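# Swing the folded wire-holder arm fully outward

## Task

On the harness board, find the wire holder mounted on a swing arm that is currently folded in over the board and pivot it outward until it reaches the end of its travel. It must stay there on its own, not just because the robot holds it; afterwards release it and move the hands away.

## Robot and tools

Robot. Two arms, left_arm and right_arm, face each other across a table; left_arm's base is on the +y side. The names do not match image sides. Each arm ends in the same right-handed five-finger hand, so hand axes and numbers mean the same on both. Joint limits (rad): shoulder pan -3.142 to 3.142, shoulder lift and wrists 1-3 -6.283 to 6.283, elbow 0.000 to 3.142. Load limits: 139 N m for pan, lift and elbow; 26 N m for each wrist joint.

Frames. Results give poses in a shared scene frame: origin on the table top halfway between the bases, z = 0 at the table, +z up. Positions are in metres, orientation as quaternion wxyz, velocities in m/s and rad/s. Printed positions may be slightly off at long reach. Each hand has a hand point 0.05 m in front of the palm, where the index pad meets the thumb tip in a pinch. Its axes: +z along the straightened fingers (which extend 0.06-0.07 m past it), +y out of the palm, +x across the palm toward the little finger. A fixed wrist bracket on the little-finger side sticks out 0.03 m beyond the point along +y and 0.11 m across the palm; it can collide.

The row. Every motion command is one row of 28 numbers, each in [-1, 1], covering both arms even if one is idle: left_arm dx, dy, dz, rx, ry, rz, then left_gripper little, ring, middle, index, thumb_bend, thumb_turn, force_limit, speed; then the same 14 for right_arm/right_gripper. dx..rz are an offset, not a pose: a displacement from the hand point's measured pose at the start of the action (for a call's first action, the last pose a result reported), expressed in the hand point's own axes. 1.0 equals 0.6 m or 180 degrees; rx, ry, rz form one rotation vector. Every row in an action is measured from that same start, not from the prior row. The six finger numbers are absolute targets: +1 open/straight, -1 fully curled; thumb_turn +1 beside the palm, -1 across in front of it. A pinch is roughly index -0.22, thumb_bend -0.75, thumb_turn -0.57. force_limit maps -1..+1 linearly to about 0..10 N at the fingertip (0..15 N for the two thumb motors) and only stops closing. speed maps -1..+1 to near zero..full (full travel in 0.6 s); close at -0.9 or lower for a gentle grip. There is no 'no change' value: to keep a hand as is, resend its last eight numbers, or before any, its hand_measured six plus hand_force_limit and hand_speed. Thumb should be turned before reaching an object; a full wrap fits objects 0.035-0.08 m across.

Tools.
- execute_actions(actions): a list of actions; each action is up to 15 rows, one per 1/30 s control step, lasting 0.5 s; a short table repeats its last row. Each step, the commanded pose is clipped to 100 mm and 16 degrees from the measured pose, so big offsets need several actions. An empty list just returns the state.
- move(target, speed, stop_force, blocking): target is one 28-number row, offsets taken from the pose in the latest result that shows one. Hand points travel straight, ending together, 0.5-10 s. speed is m/s, 0.002-0.5 (default 0.25); rotation up to twice that in rad/s. stop_force, 9-40 N for both arms, ends an arm's path when its wrist sensor feels that extra push against the motion; use it only with slow moves and no rotation, not when backing off a contact, and not with blocking=false. blocking=false returns after 0.5 s; then use wait or stop before new commands.
- wait(seconds): 0-10, arms hold their last command.
- stop(): brakes a running move.
- zoom_image(camera, region): camera is cam_high, cam_low, cam_left_wrist or cam_right_wrist; region [x0, y0, x1, y1] in pixels from the top-left, at most 504 by 504. Full images: cam_high and cam_low 504x504, wrist cameras 616x616.
- show_instructions(): shows the reference image.
- finished_scene(scene): give the current scene number once the holder stays swung out and the hands are clear.

Results. The state line lists each arm's hand point pose and velocity; 'Hand target' is where the controller now drives it. 'pose unreachable' means a clearance check altered or blocked that arm's command; HELD in step readings marks held-back steps. Wrist force and torque are in the hand frame, noisy (offset up to ~4 N, saturating near 50 N); pressing on a surface reads as force pointing back into the arm. hand_measured gives motor positions on the command scale; hand_stopped_by says moving, target, force, stalled or fault (dead motor); hand_load_n is fingertip load, positive when pushed open, and near 0 means the grip is lost. The move: line reports done, off_target, moving, held, contact or fault, with limits such as paced (clipped) or held.

Avoid. Arms are stiff: commanding even slightly past a firm contact can trigger a fault. Joint torque at its limit, or 150 N external force anywhere, stops the arm for 10 s. Never let the arms strike or press on each other, including fingers and brackets. Holding loads heats motors: warning at 70 °C, brakes at 85 °C. Do not drop, slam or shove things hard, and keep touches slow.

Each tool is called after "Emit:" by a JSON object that holds its "api" and its "payload".

## Session

Emit:
{"api": "execute_actions", "payload": {"actions": []}}

Scene clock: 0.00 s.
left_arm: end_effector_position=(+0.2918, +0.5122, +0.4752) hand_measured=(+1.000, +1.000, +1.000, +1.000, +1.000, +1.000) hand_load_n=(+0.0, +0.0, +0.0, +0.0, +0.0, +0.0) hand_stopped_by=(target, target, target, target, target, target) hand_force_limit=0.00 hand_speed=-0.80 end_effector_quat_wxyz=(-0.001, +0.323, +0.946, -0.009) end_effector_velocity=(+0.000, -0.000, -0.000) end_effector_angular_velocity=(+0.001, +0.000, -0.001) | right_arm: end_effector_position=(+0.1957, -0.2915, +0.4804) hand_measured=(+1.000, +1.000, +1.000, +1.000, +1.000, +1.000) hand_load_n=(+0.0, +0.0, +0.0, +0.0, +0.0, +0.0) hand_stopped_by=(target, target, target, target, target, target) hand_force_limit=0.00 hand_speed=-0.80 end_effector_quat_wxyz=(+0.008, -0.304, +0.952, -0.014) end_effector_velocity=(-0.000, +0.000, +0.000) end_effector_angular_velocity=(+0.002, +0.001, -0.000)
Joint positions: left_arm=[ 0.556 -1.697  1.324  1.935  1.587 -1.882] | right_arm=[-1.16  -1.712  1.318  1.948  1.599 -1.894]
Joint velocities: left_arm=[-0.001  0.     0.001 -0.    -0.     0.   ] | right_arm=[-0.     0.    -0.001  0.001 -0.002  0.   ]
Motor temperatures (°C, as the motors report them): left_arm=[25 25 25 31 33 28] | right_arm=[26 23 26 31 31 29]
Wrist force (N, on the end effector, along its own x y z axes, offset not removed): no reading
Wrist torque (N m, same axes, about the end effector's origin, offset not removed): no reading
Hand target (left_arm): +0.292, +0.512, +0.475; -0.001, +0.323, +0.946, -0.009
Hand target (right_arm): +0.196, -0.291, +0.480; +0.008, -0.304, +0.952, -0.014

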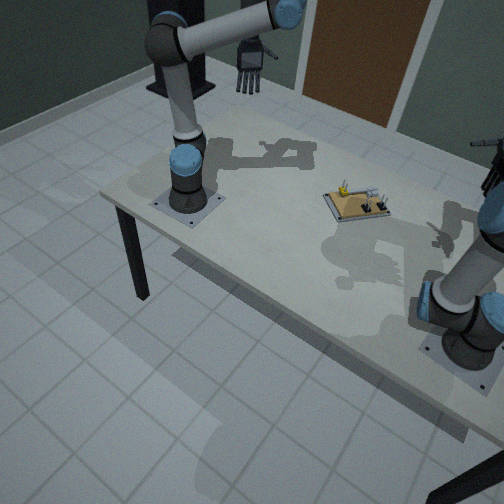

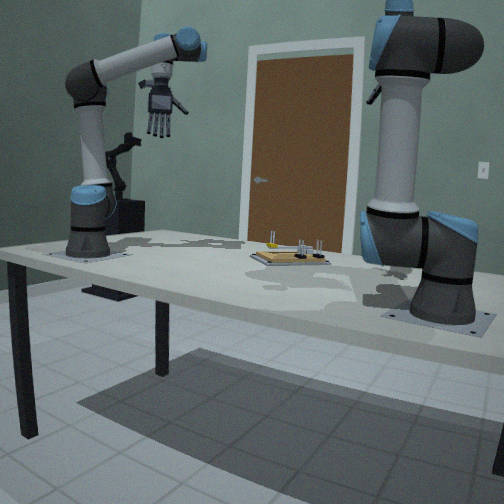

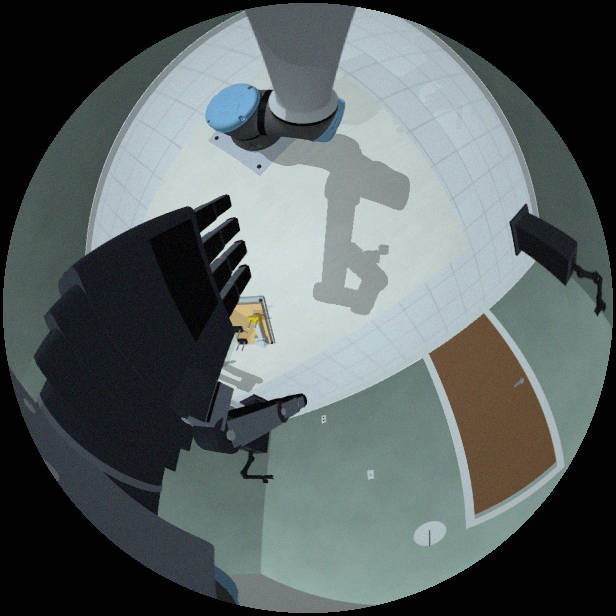

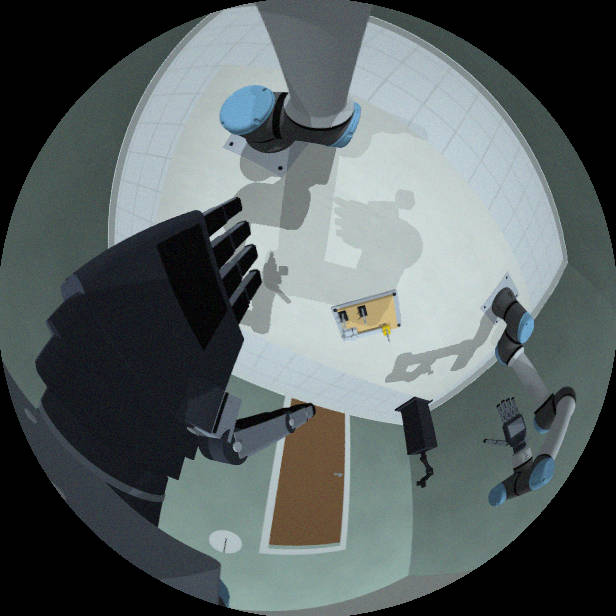

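Emit:
{"api": "move", "payload": {"target": [-0.667,-0.56,0.52,0,0,0.485,1,-1,-1,-1,1,1,0,0.5,0,0,0,0,0,0,1,1,1,1,1,1,0,-0.8], "speed": 0.35}}

Emit:
{"api": "zoom_image", "payload": {"camera": "cam_low", "region": [235,170,345,280]}}

Scene clock: 6.63 s.
left_arm: end_effector_position=(+0.4011, -0.0035, +0.1715) hand_measured=(+1.000, -1.000, -1.000, -1.000, +1.000, +1.000) hand_load_n=(+0.0, +0.0, +0.0, +0.0, +0.0, +0.0) hand_stopped_by=(target, target, target, target, target, target) hand_force_limit=0.00 hand_speed=0.50 end_effector_quat_wxyz=(+0.006, +0.887, +0.462, -0.007) end_effector_velocity=(+0.000, -0.003, +0.000) end_effector_angular_velocity=(+0.004, +0.003, -0.007) | right_arm: end_effector_position=(+0.1957, -0.2915, +0.4804) hand_measured=(+1.000, +1.000, +1.000, +1.000, +1.000, +1.000) hand_load_n=(+0.0, +0.0, +0.0, +0.0, +0.0, +0.0) hand_stopped_by=(target, target, target, target, target, target) hand_force_limit=0.00 hand_speed=-0.80 end_effector_quat_wxyz=(+0.008, -0.304, +0.952, -0.014) end_effector_velocity=(+0.000, -0.000, -0.000) end_effector_angular_velocity=(-0.001, +0.000, -0.000)
Joint positions: left_arm=[ 0.356 -0.66   0.662  1.556  1.584 -0.56 ] | right_arm=[-1.16  -1.712  1.318  1.948  1.599 -1.894]
Joint velocities: left_arm=[ 0.     0.016 -0.029  0.018  0.001  0.007] | right_arm=[-0.001  0.001 -0.     0.     0.001 -0.   ]
Motor temperatures (°C, as the motors report them): left_arm=[25 25 25 31 33 28] | right_arm=[26 23 26 31 31 29]
Wrist force (N, on the end effector, along its own x y z axes, offset not removed): left_arm=[2.0 -0.4 -0.5] | right_arm=[-0.8 2.2 -3.9]
Wrist torque (N m, same axes, about the end effector's origin, offset not removed): left_arm=[-0.12 -0.31 -0.06] | right_arm=[0.48 0.33 0.02]
Hand target (left_arm): +0.401, -0.004, +0.171; +0.006, +0.887, +0.462, -0.007
Hand target (right_arm): +0.196, -0.291, +0.480; +0.008, -0.304, +0.952, -0.014
Off the commanded pose (left_arm): 0.001 m, 0 deg.
Off the commanded pose (right_arm): 0.000 m, 0 deg.
move: done

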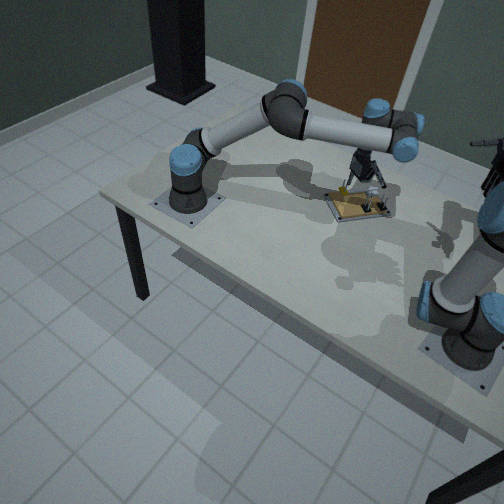

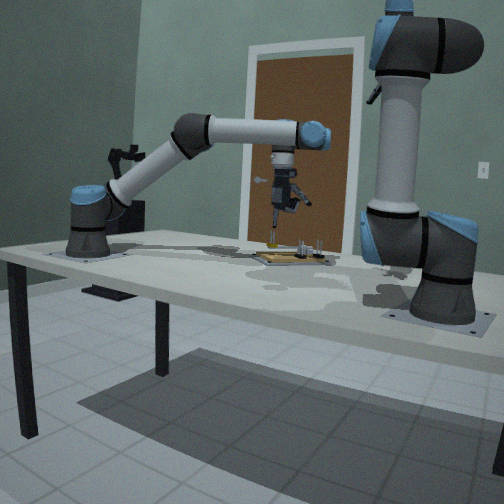

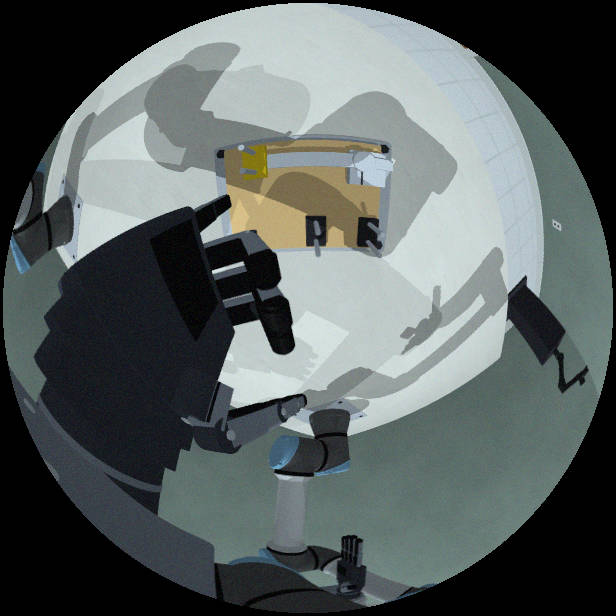

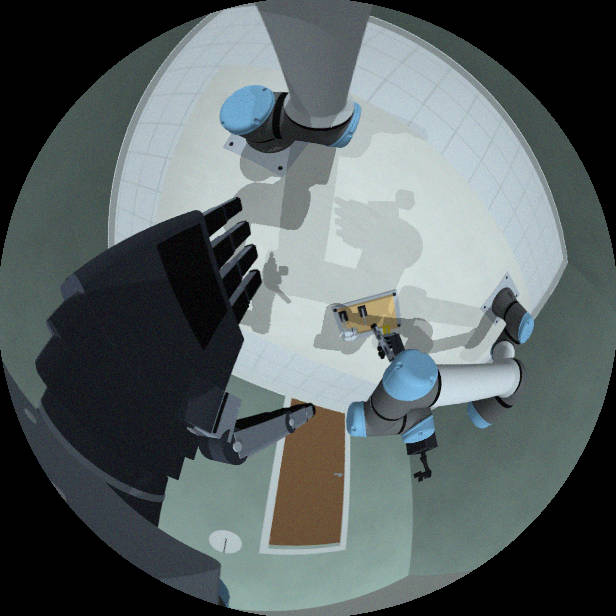

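Region (235, 170, 345, 280) of cam_low's 504x504 image, scaled by 4.582, with more detail than that image has.

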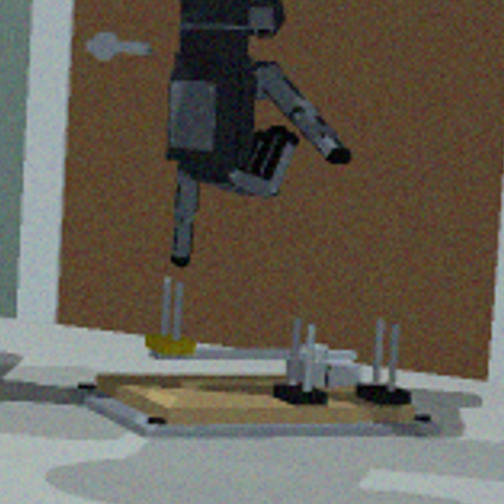

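Emit:
{"api": "move", "payload": {"target": [0.005,0.018,0.108,0,0,0,1,-1,-1,-1,1,1,0,0.5,0,0,0,0,0,0,1,1,1,1,1,1,0,-0.8], "speed": 0.08, "stop_force": 10}}

Emit:
{"api": "zoom_image", "payload": {"camera": "cam_low", "region": [235,170,345,280]}}

Scene clock: 10.03 s.
left_arm: end_effector_position=(+0.4111, -0.0084, +0.1070) hand_measured=(+1.000, -1.000, -1.000, -1.000, +1.000, +1.000) hand_load_n=(+0.0, +0.0, +0.0, +0.0, +0.0, +0.0) hand_stopped_by=(target, target, target, target, target, target) hand_force_limit=0.00 hand_speed=0.50 end_effector_quat_wxyz=(+0.006, +0.887, +0.462, -0.007) end_effector_velocity=(+0.001, +0.000, -0.002) end_effector_angular_velocity=(-0.000, -0.000, +0.001) | right_arm: end_effector_position=(+0.1957, -0.2915, +0.4804) hand_measured=(+1.000, +1.000, +1.000, +1.000, +1.000, +1.000) hand_load_n=(+0.0, +0.0, +0.0, +0.0, +0.0, +0.0) hand_stopped_by=(target, target, target, target, target, target) hand_force_limit=0.00 hand_speed=-0.80 end_effector_quat_wxyz=(+0.008, -0.304, +0.952, -0.014) end_effector_velocity=(-0.000, +0.000, -0.000) end_effector_angular_velocity=(-0.000, +0.001, +0.001)
Joint positions: left_arm=[ 0.367 -0.609  0.731  1.436  1.584 -0.548] | right_arm=[-1.16  -1.712  1.318  1.948  1.599 -1.894]
Joint velocities: left_arm=[ 0.002  0.002  0.002 -0.004  0.     0.001] | right_arm=[ 0.     0.     0.001 -0.     0.    -0.001]
Motor temperatures (°C, as the motors report them): left_arm=[25 25 25 31 33 28] | right_arm=[26 23 26 31 31 29]
Wrist force (N, on the end effector, along its own x y z axes, offset not removed): left_arm=[1.4 -1.8 -1.6] | right_arm=[-0.7 0.8 -0.4]
Wrist torque (N m, same axes, about the end effector's origin, offset not removed): left_arm=[-0.22 -0.09 -0.05] | right_arm=[0.26 -0.02 -0.12]
Hand target (left_arm): +0.411, -0.008, +0.107; +0.006, +0.887, +0.462, -0.007
Hand target (right_arm): +0.196, -0.291, +0.480; +0.008, -0.304, +0.952, -0.014
Off the commanded pose (left_arm): 0.000 m, 0 deg.
Off the commanded pose (right_arm): 0.000 m, 0 deg.
move: done

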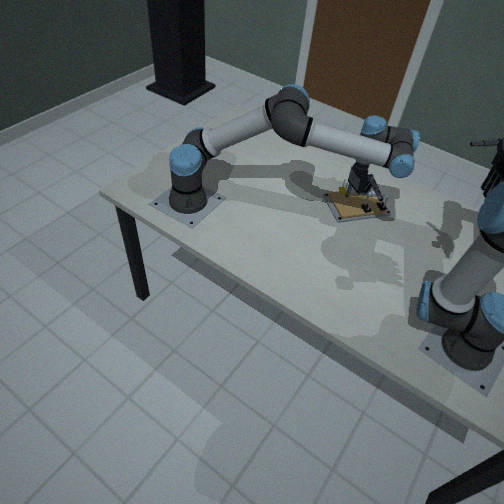

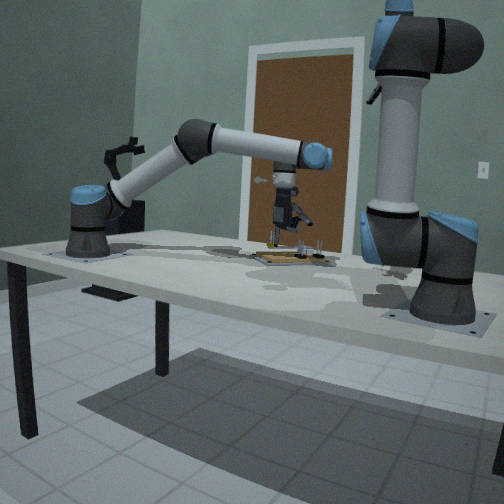

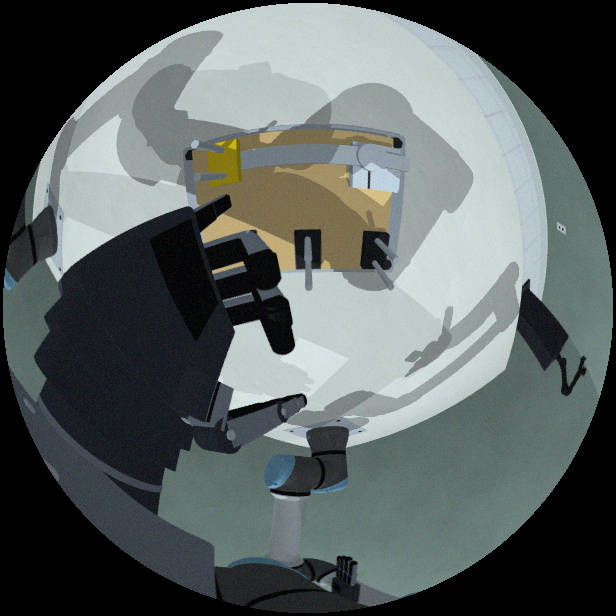

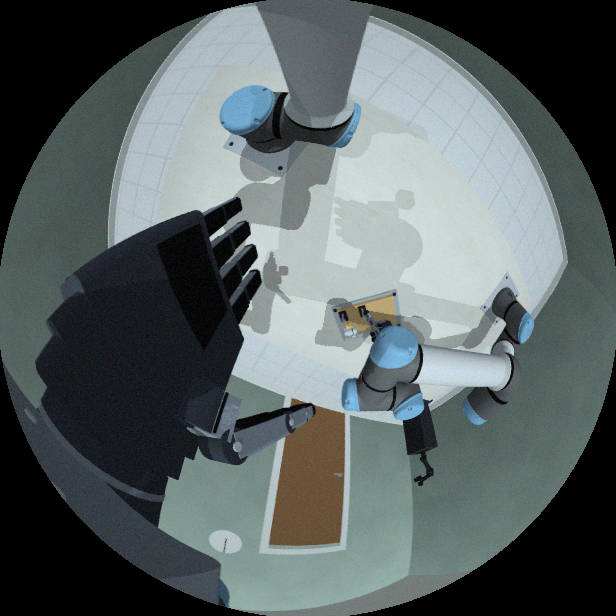

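Region (235, 170, 345, 280) of cam_low's 504x504 image, scaled by 4.582, with more detail than that image has.

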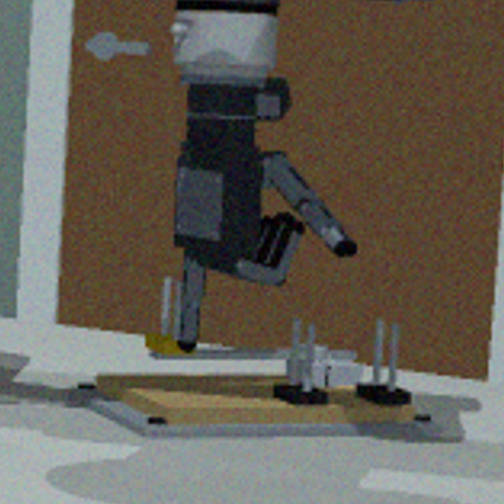

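Emit:
{"api": "move", "payload": {"target": [0.059,-0.055,0.005,0,0,0.139,1,-1,-1,-1,1,1,0,0.5,0,0,0,0,0,0,1,1,1,1,1,1,0,-0.8], "speed": 0.15}}

Emit:
{"api": "move", "payload": {"target": [0.059,-0.055,0,0,0,0.139,1,-1,-1,-1,1,1,0,0.5,0,0,0,0,0,0,1,1,1,1,1,1,0,-0.8], "speed": 0.2}}

Scene clock: 13.90 s.
left_arm: end_effector_position=(+0.4042, +0.0394, +0.1031) hand_measured=(+1.000, -1.000, -1.000, -1.000, +1.000, +1.000) hand_load_n=(-1.0, +0.0, +0.0, +0.0, +0.0, +0.0) hand_stopped_by=(target, target, target, target, target, target) hand_force_limit=0.00 hand_speed=0.50 end_effector_quat_wxyz=(+0.007, +0.966, +0.260, -0.006) end_effector_velocity=(+0.001, +0.002, +0.000) end_effector_angular_velocity=(-0.002, -0.001, -0.010) | right_arm: end_effector_position=(+0.1957, -0.2915, +0.4804) hand_measured=(+1.000, +1.000, +1.000, +1.000, +1.000, +1.000) hand_load_n=(+0.0, +0.0, +0.0, +0.0, +0.0, +0.0) hand_stopped_by=(target, target, target, target, target, target) hand_force_limit=0.00 hand_speed=-0.80 end_effector_quat_wxyz=(+0.008, -0.304, +0.952, -0.014) end_effector_velocity=(-0.000, -0.000, +0.000) end_effector_angular_velocity=(-0.000, -0.000, +0.000)
Joint positions: left_arm=[ 0.436 -0.706  0.924  1.341  1.585 -0.043] | right_arm=[-1.16  -1.712  1.318  1.948  1.599 -1.894]
Joint velocities: left_arm=[ 0.004 -0.002  0.003 -0.003  0.     0.014] | right_arm=[-0.    -0.     0.     0.     0.    -0.001]
Motor temperatures (°C, as the motors report them): left_arm=[25 25 25 31 33 28] | right_arm=[26 23 26 31 31 29]
Wrist force (N, on the end effector, along its own x y z axes, offset not removed): left_arm=[1.3 0.9 -2.3] | right_arm=[-1.7 1.7 -2.4]
Wrist torque (N m, same axes, about the end effector's origin, offset not removed): left_arm=[0.08 -0.64 -0.10] | right_arm=[0.31 0.44 -0.31]
Hand target (left_arm): +0.404, +0.039, +0.103; +0.007, +0.966, +0.259, -0.006
Hand target (right_arm): +0.196, -0.291, +0.480; +0.008, -0.304, +0.952, -0.014
Off the commanded pose (left_arm): 0.000 m, 0 deg.
Off the commanded pose (right_arm): 0.000 m, 0 deg.
move: done

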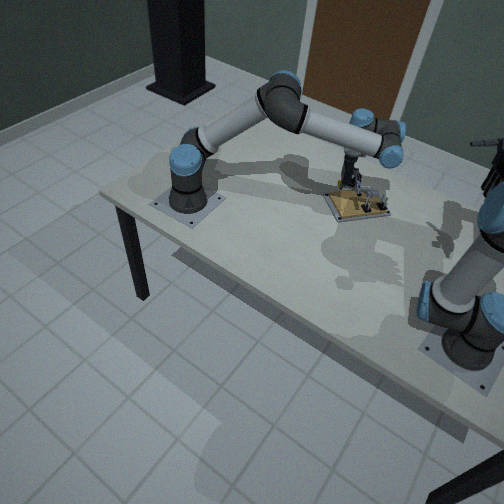

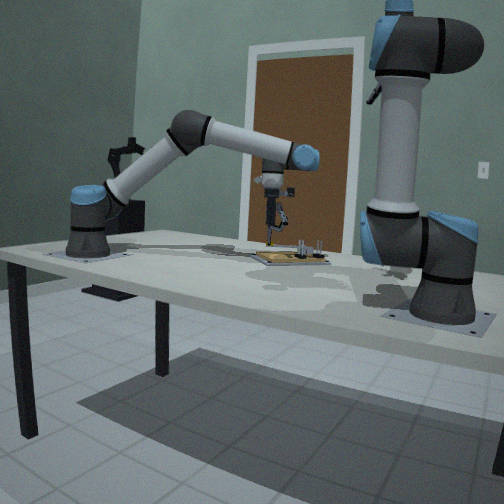

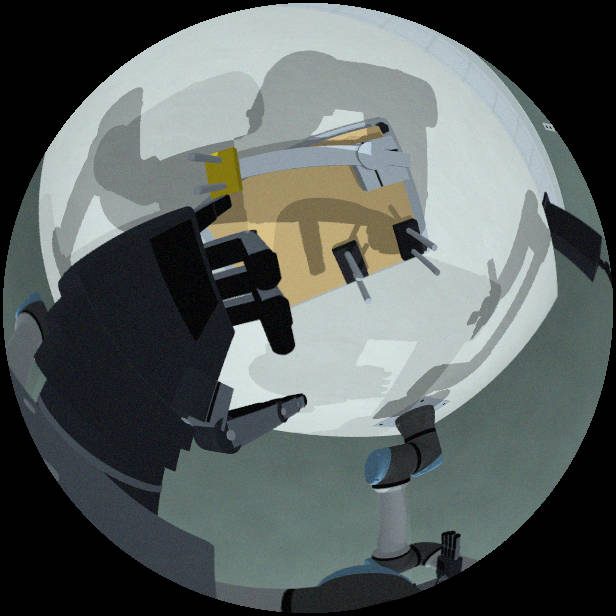

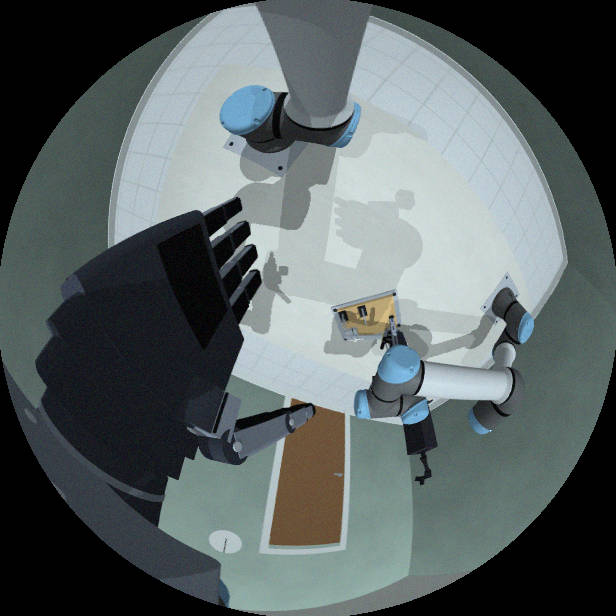

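Scene clock: 15.50 s.
left_arm: end_effector_position=(+0.4181, +0.0856, +0.1022) hand_measured=(+1.000, -1.000, -1.000, -1.000, +1.000, +1.000) hand_load_n=(-1.0, +0.0, +0.0, +0.0, +0.0, +0.0) hand_stopped_by=(target, target, target, target, target, target) hand_force_limit=0.00 hand_speed=0.50 end_effector_quat_wxyz=(+0.008, +0.999, +0.045, -0.004) end_effector_velocity=(+0.001, +0.001, +0.000) end_effector_angular_velocity=(-0.001, +0.000, -0.013) | right_arm: end_effector_position=(+0.1957, -0.2915, +0.4804) hand_measured=(+1.000, +1.000, +1.000, +1.000, +1.000, +1.000) hand_load_n=(+0.0, +0.0, +0.0, +0.0, +0.0, +0.0) hand_stopped_by=(target, target, target, target, target, target) hand_force_limit=0.00 hand_speed=-0.80 end_effector_quat_wxyz=(+0.008, -0.304, +0.952, -0.014) end_effector_velocity=(+0.000, -0.000, +0.000) end_effector_angular_velocity=(-0.000, -0.001, -0.001)
Joint positions: left_arm=[ 0.532 -0.709  0.933  1.337  1.586  0.487] | right_arm=[-1.16  -1.712  1.318  1.948  1.599 -1.894]
Joint velocities: left_arm=[ 0.003  0.001 -0.003  0.001  0.001  0.015] | right_arm=[-0.001 -0.001 -0.    -0.     0.001 -0.   ]
Motor temperatures (°C, as the motors report them): left_arm=[25 25 25 31 33 28] | right_arm=[26 23 26 31 31 29]
Wrist force (N, on the end effector, along its own x y z axes, offset not removed): left_arm=[-1.4 -0.3 -1.7] | right_arm=[-2.0 -0.2 -1.4]
Wrist torque (N m, same axes, about the end effector's origin, offset not removed): left_arm=[-0.01 -0.23 -0.42] | right_arm=[0.16 0.37 -0.04]
Hand target (left_arm): +0.418, +0.086, +0.102; +0.008, +0.999, +0.045, -0.004
Hand target (right_arm): +0.196, -0.291, +0.480; +0.008, -0.304, +0.952, -0.014
Off the commanded pose (left_arm): 0.000 m, 0 deg.
Off the commanded pose (right_arm): 0.000 m, 0 deg.
move: done

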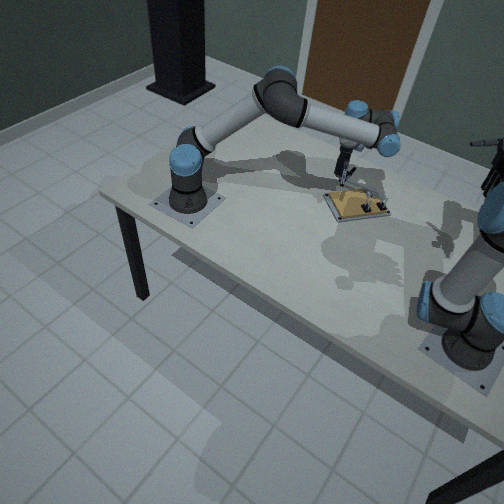

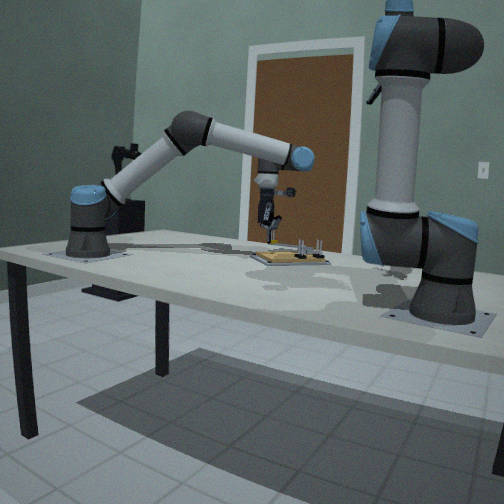

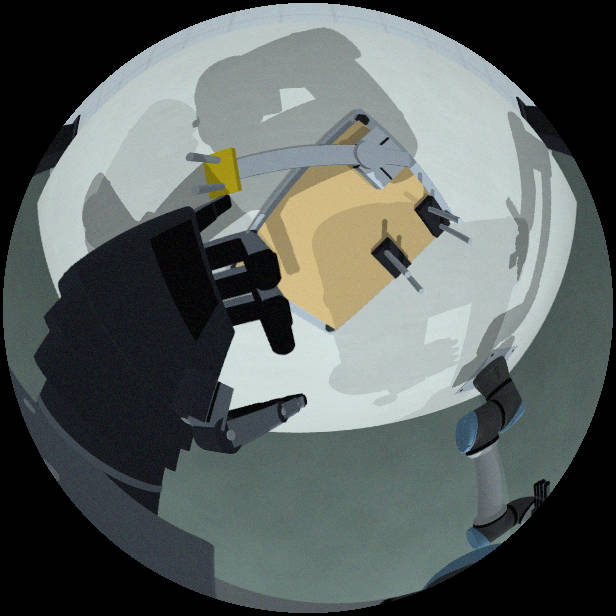

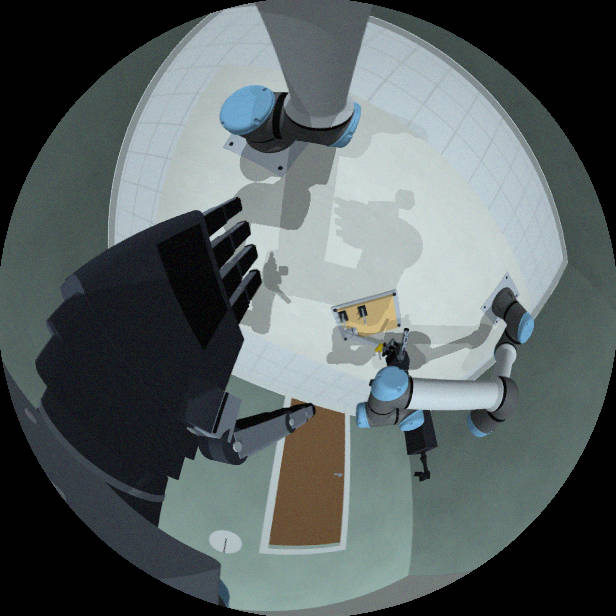

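Emit:
{"api": "move", "payload": {"target": [0.082,-0.067,0,0,0,0.183,1,-1,-1,-1,1,1,0,0.5,0,0,0,0,0,0,1,1,1,1,1,1,0,-0.8], "speed": 0.2}}

Emit:
{"api": "move", "payload": {"target": [0.07,-0.005,0,0,0,0,1,-1,-1,-1,1,1,0,0.5,0,0,0,0,0,0,1,1,1,1,1,1,0,-0.8], "speed": 0.015, "stop_force": 12}}

Scene clock: 18.87 s.
left_arm: end_effector_position=(+0.4633, +0.1300, +0.1010) hand_measured=(+1.000, -1.000, -1.000, -1.000, +1.000, +1.000) hand_load_n=(-1.0, +0.0, +0.0, +0.0, +0.0, +0.0) hand_stopped_by=(target, target, target, target, target, target) hand_force_limit=0.00 hand_speed=0.50 end_effector_quat_wxyz=(+0.009, +0.971, -0.239, -0.002) end_effector_velocity=(+0.001, +0.001, +0.000) end_effector_angular_velocity=(+0.001, +0.002, -0.013) | right_arm: end_effector_position=(+0.1957, -0.2915, +0.4804) hand_measured=(+1.000, +1.000, +1.000, +1.000, +1.000, +1.000) hand_load_n=(+0.0, +0.0, +0.0, +0.0, +0.0, +0.0) hand_stopped_by=(target, target, target, target, target, target) hand_force_limit=0.00 hand_speed=-0.80 end_effector_quat_wxyz=(+0.008, -0.304, +0.952, -0.014) end_effector_velocity=(-0.000, +0.000, -0.000) end_effector_angular_velocity=(+0.002, +0.002, -0.001)
Joint positions: left_arm=[ 0.648 -0.568  0.67   1.46   1.587  1.177] | right_arm=[-1.16  -1.712  1.318  1.948  1.599 -1.894]
Joint velocities: left_arm=[ 0.003  0.007 -0.013  0.008  0.001  0.016] | right_arm=[-0.    -0.001  0.001  0.    -0.002  0.001]
Motor temperatures (°C, as the motors report them): left_arm=[25 25 25 31 33 28] | right_arm=[26 23 26 31 31 29]
Wrist force (N, on the end effector, along its own x y z axes, offset not removed): left_arm=[-0.9 1.5 -2.3] | right_arm=[-4.6 -0.7 -3.0]
Wrist torque (N m, same axes, about the end effector's origin, offset not removed): left_arm=[0.23 -0.36 -0.24] | right_arm=[0.01 0.76 -0.36]
Hand target (left_arm): +0.463, +0.130, +0.101; +0.009, +0.971, -0.240, -0.002
Hand target (right_arm): +0.196, -0.291, +0.480; +0.008, -0.304, +0.952, -0.014
Off the commanded pose (left_arm): 0.000 m, 0 deg.
Off the commanded pose (right_arm): 0.000 m, 0 deg.
move: done

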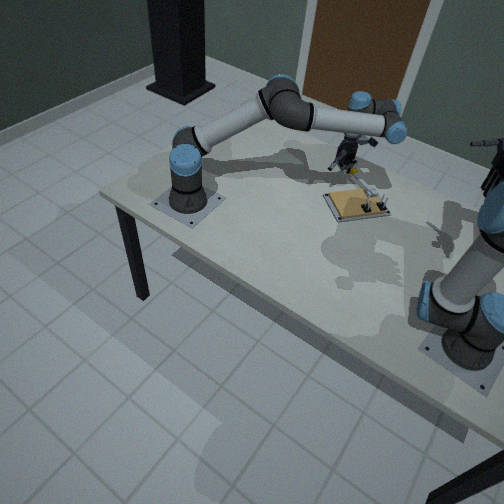

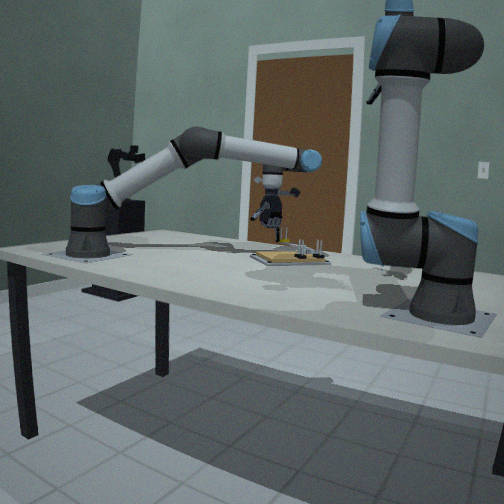

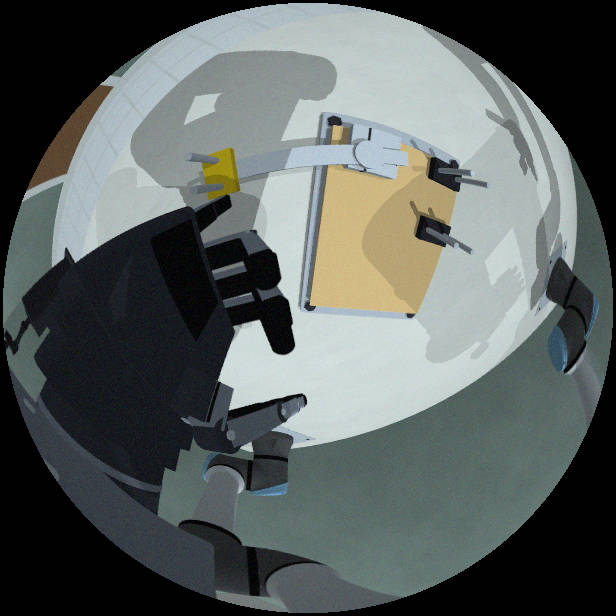

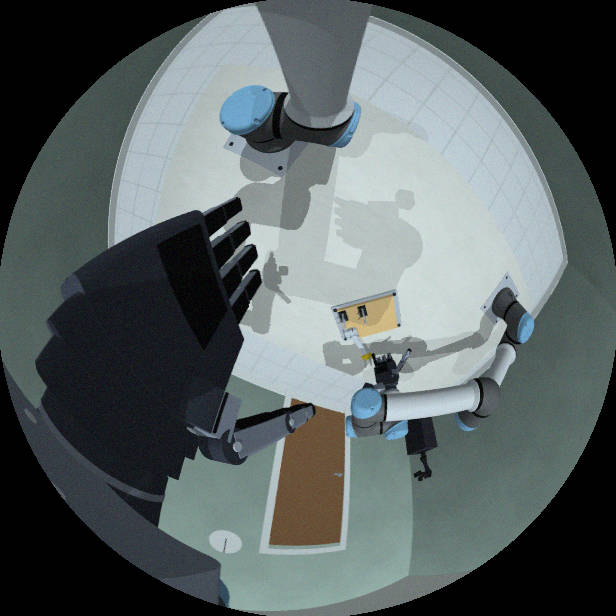

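Scene clock: 21.17 s.
left_arm: end_effector_position=(+0.4895, +0.1187, +0.1010) hand_measured=(+1.000, -1.000, -1.000, -1.000, +1.000, +1.000) hand_load_n=(-1.5, +0.0, +0.0, +0.0, +0.0, +0.0) hand_stopped_by=(target, target, target, target, target, target) hand_force_limit=0.00 hand_speed=0.50 end_effector_quat_wxyz=(+0.009, +0.971, -0.239, -0.001) end_effector_velocity=(-0.004, +0.002, -0.000) end_effector_angular_velocity=(-0.001, -0.002, +0.001) | right_arm: end_effector_position=(+0.1957, -0.2915, +0.4804) hand_measured=(+1.000, +1.000, +1.000, +1.000, +1.000, +1.000) hand_load_n=(+0.0, +0.0, +0.0, +0.0, +0.0, +0.0) hand_stopped_by=(target, target, target, target, target, target) hand_force_limit=0.00 hand_speed=-0.80 end_effector_quat_wxyz=(+0.008, -0.304, +0.952, -0.014) end_effector_velocity=(-0.000, +0.000, +0.000) end_effector_angular_velocity=(+0.001, -0.001, -0.001)
Joint positions: left_arm=[ 0.667 -0.441  0.422  1.581  1.588  1.196] | right_arm=[-1.16  -1.712  1.318  1.948  1.599 -1.894]
Joint velocities: left_arm=[-0.003 -0.026  0.052 -0.028 -0.001 -0.004] | right_arm=[ 0.    -0.001 -0.    -0.    -0.001  0.001]
Motor temperatures (°C, as the motors report them): left_arm=[25 25 25 31 33 28] | right_arm=[26 23 26 31 31 29]
Wrist force (N, on the end effector, along its own x y z axes, offset not removed): left_arm=[-24.1 1.0 -2.8] | right_arm=[-2.7 2.3 -1.0]
Wrist torque (N m, same axes, about the end effector's origin, offset not removed): left_arm=[0.15 -1.41 -1.42] | right_arm=[0.64 0.84 -0.23]
Hand target (left_arm): +0.489, +0.119, +0.101; +0.009, +0.971, -0.239, -0.002
Hand target (right_arm): +0.196, -0.291, +0.480; +0.008, -0.304, +0.952, -0.014
Off the commanded pose (left_arm): 0.014 m, 0 deg.
Off the commanded pose (right_arm): 0.000 m, 0 deg.
move: contact (left_arm)

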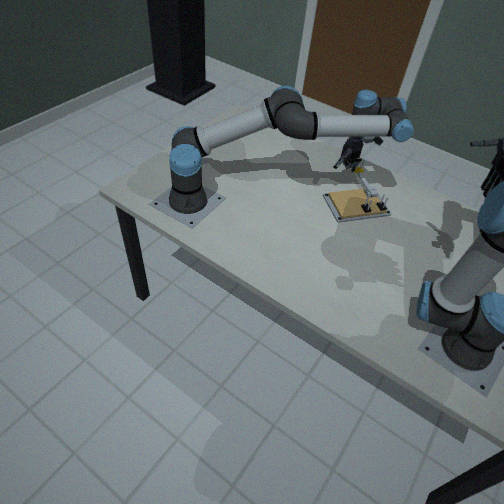

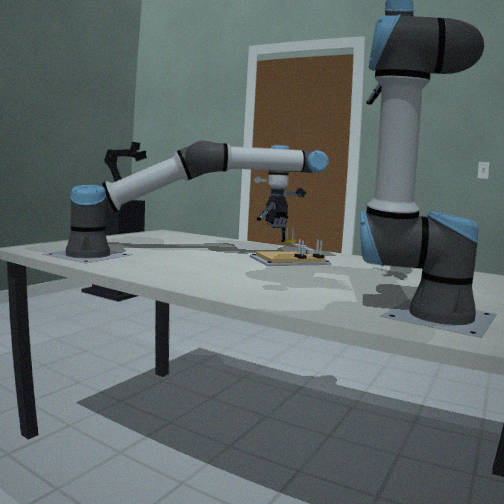

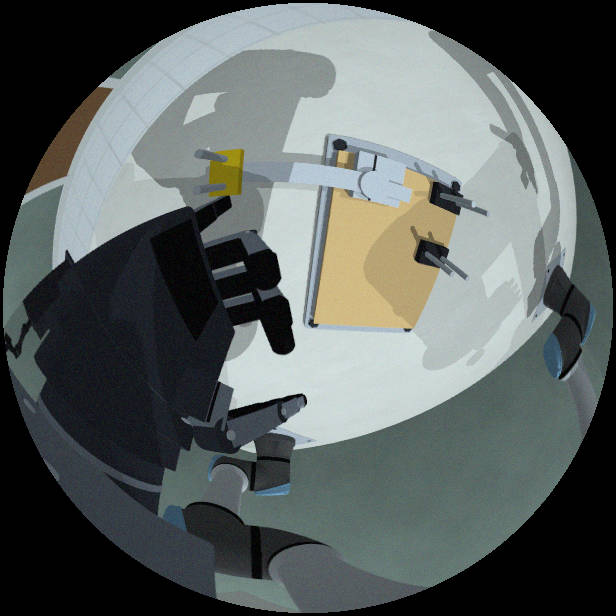

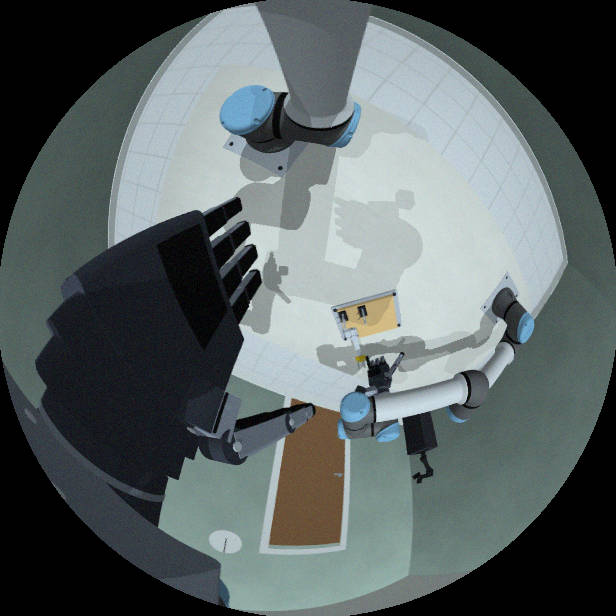

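Emit:
{"api": "move", "payload": {"target": [-0.2,-0.04,-0.18,0,0,0,1,-1,-1,-1,1,1,0,0.5,0,0,0,0,0,0,1,1,1,1,1,1,0,-0.8]}}

Emit:
{"api": "finished_scene", "payload": {"scene": 2}}

Scene clock: 23.30 s.
left_arm: end_effector_position=(+0.3953, +0.1976, +0.2080) hand_measured=(+1.000, -1.000, -1.000, -1.000, +1.000, +1.000) hand_load_n=(+0.0, +0.0, +0.0, +0.0, +0.0, +0.0) hand_stopped_by=(target, target, target, target, target, target) hand_force_limit=0.00 hand_speed=0.50 end_effector_quat_wxyz=(+0.009, +0.971, -0.239, -0.002) end_effector_velocity=(-0.002, +0.000, +0.002) end_effector_angular_velocity=(-0.001, -0.002, -0.000) | right_arm: end_effector_position=(+0.1957, -0.2915, +0.4804) hand_measured=(+1.000, +1.000, +1.000, +1.000, +1.000, +1.000) hand_load_n=(+0.0, +0.0, +0.0, +0.0, +0.0, +0.0) hand_stopped_by=(target, target, target, target, target, target) hand_force_limit=0.00 hand_speed=-0.80 end_effector_quat_wxyz=(+0.008, -0.304, +0.952, -0.014) end_effector_velocity=(+0.000, +0.000, -0.000) end_effector_angular_velocity=(+0.000, +0.001, -0.000)
Joint positions: left_arm=[ 0.632 -0.91   1.013  1.459  1.588  1.161] | right_arm=[-1.16  -1.712  1.318  1.948  1.599 -1.894]
Joint velocities: left_arm=[-0.003 -0.007  0.007 -0.002 -0.001 -0.002] | right_arm=[-0.     0.     0.001 -0.    -0.001 -0.   ]
Motor temperatures (°C, as the motors report them): left_arm=[25 25 25 31 33 28] | right_arm=[26 23 26 31 31 29]
Wrist force (N, on the end effector, along its own x y z axes, offset not removed): left_arm=[1.1 -1.5 0.1] | right_arm=[-2.3 1.8 -2.1]
Wrist torque (N m, same axes, about the end effector's origin, offset not removed): left_arm=[-0.19 -0.07 -0.19] | right_arm=[0.60 0.51 -0.12]
Hand target (left_arm): +0.395, +0.198, +0.208; +0.009, +0.971, -0.239, -0.001
Hand target (right_arm): +0.196, -0.291, +0.480; +0.008, -0.304, +0.952, -0.014
Off the commanded pose (left_arm): 0.000 m, 0 deg.
Off the commanded pose (right_arm): 0.000 m, 0 deg.
move: done

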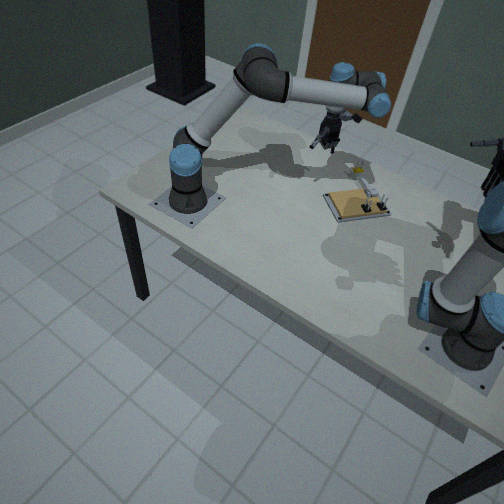

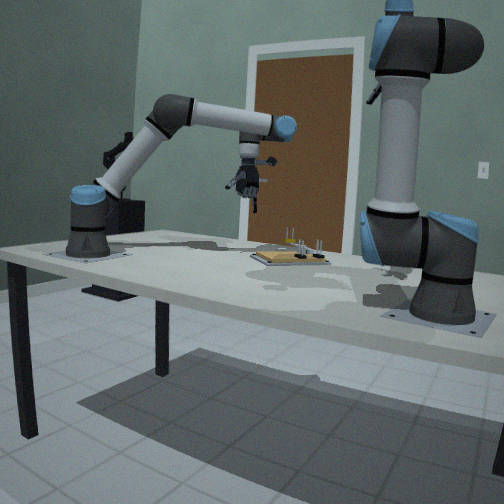

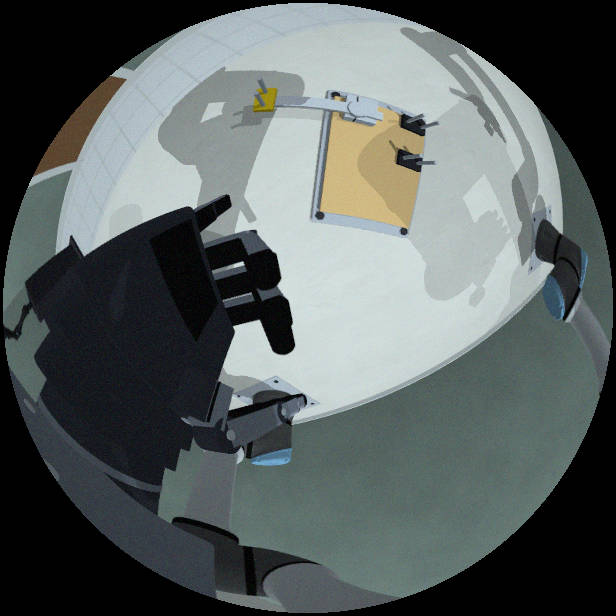

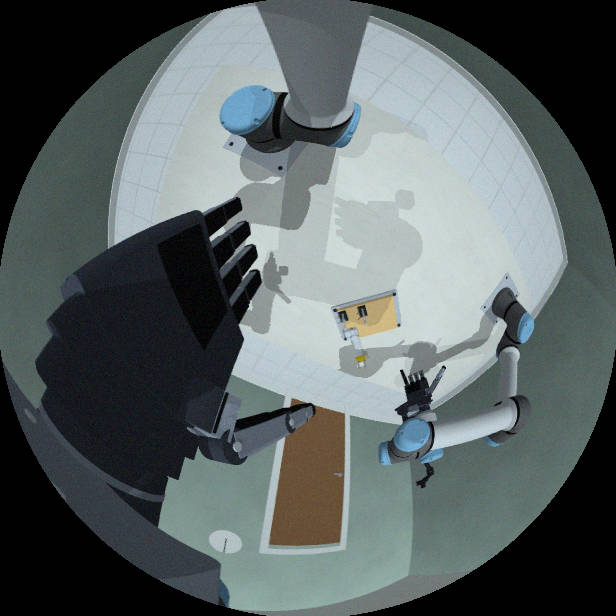

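The scene is finished: the task was done.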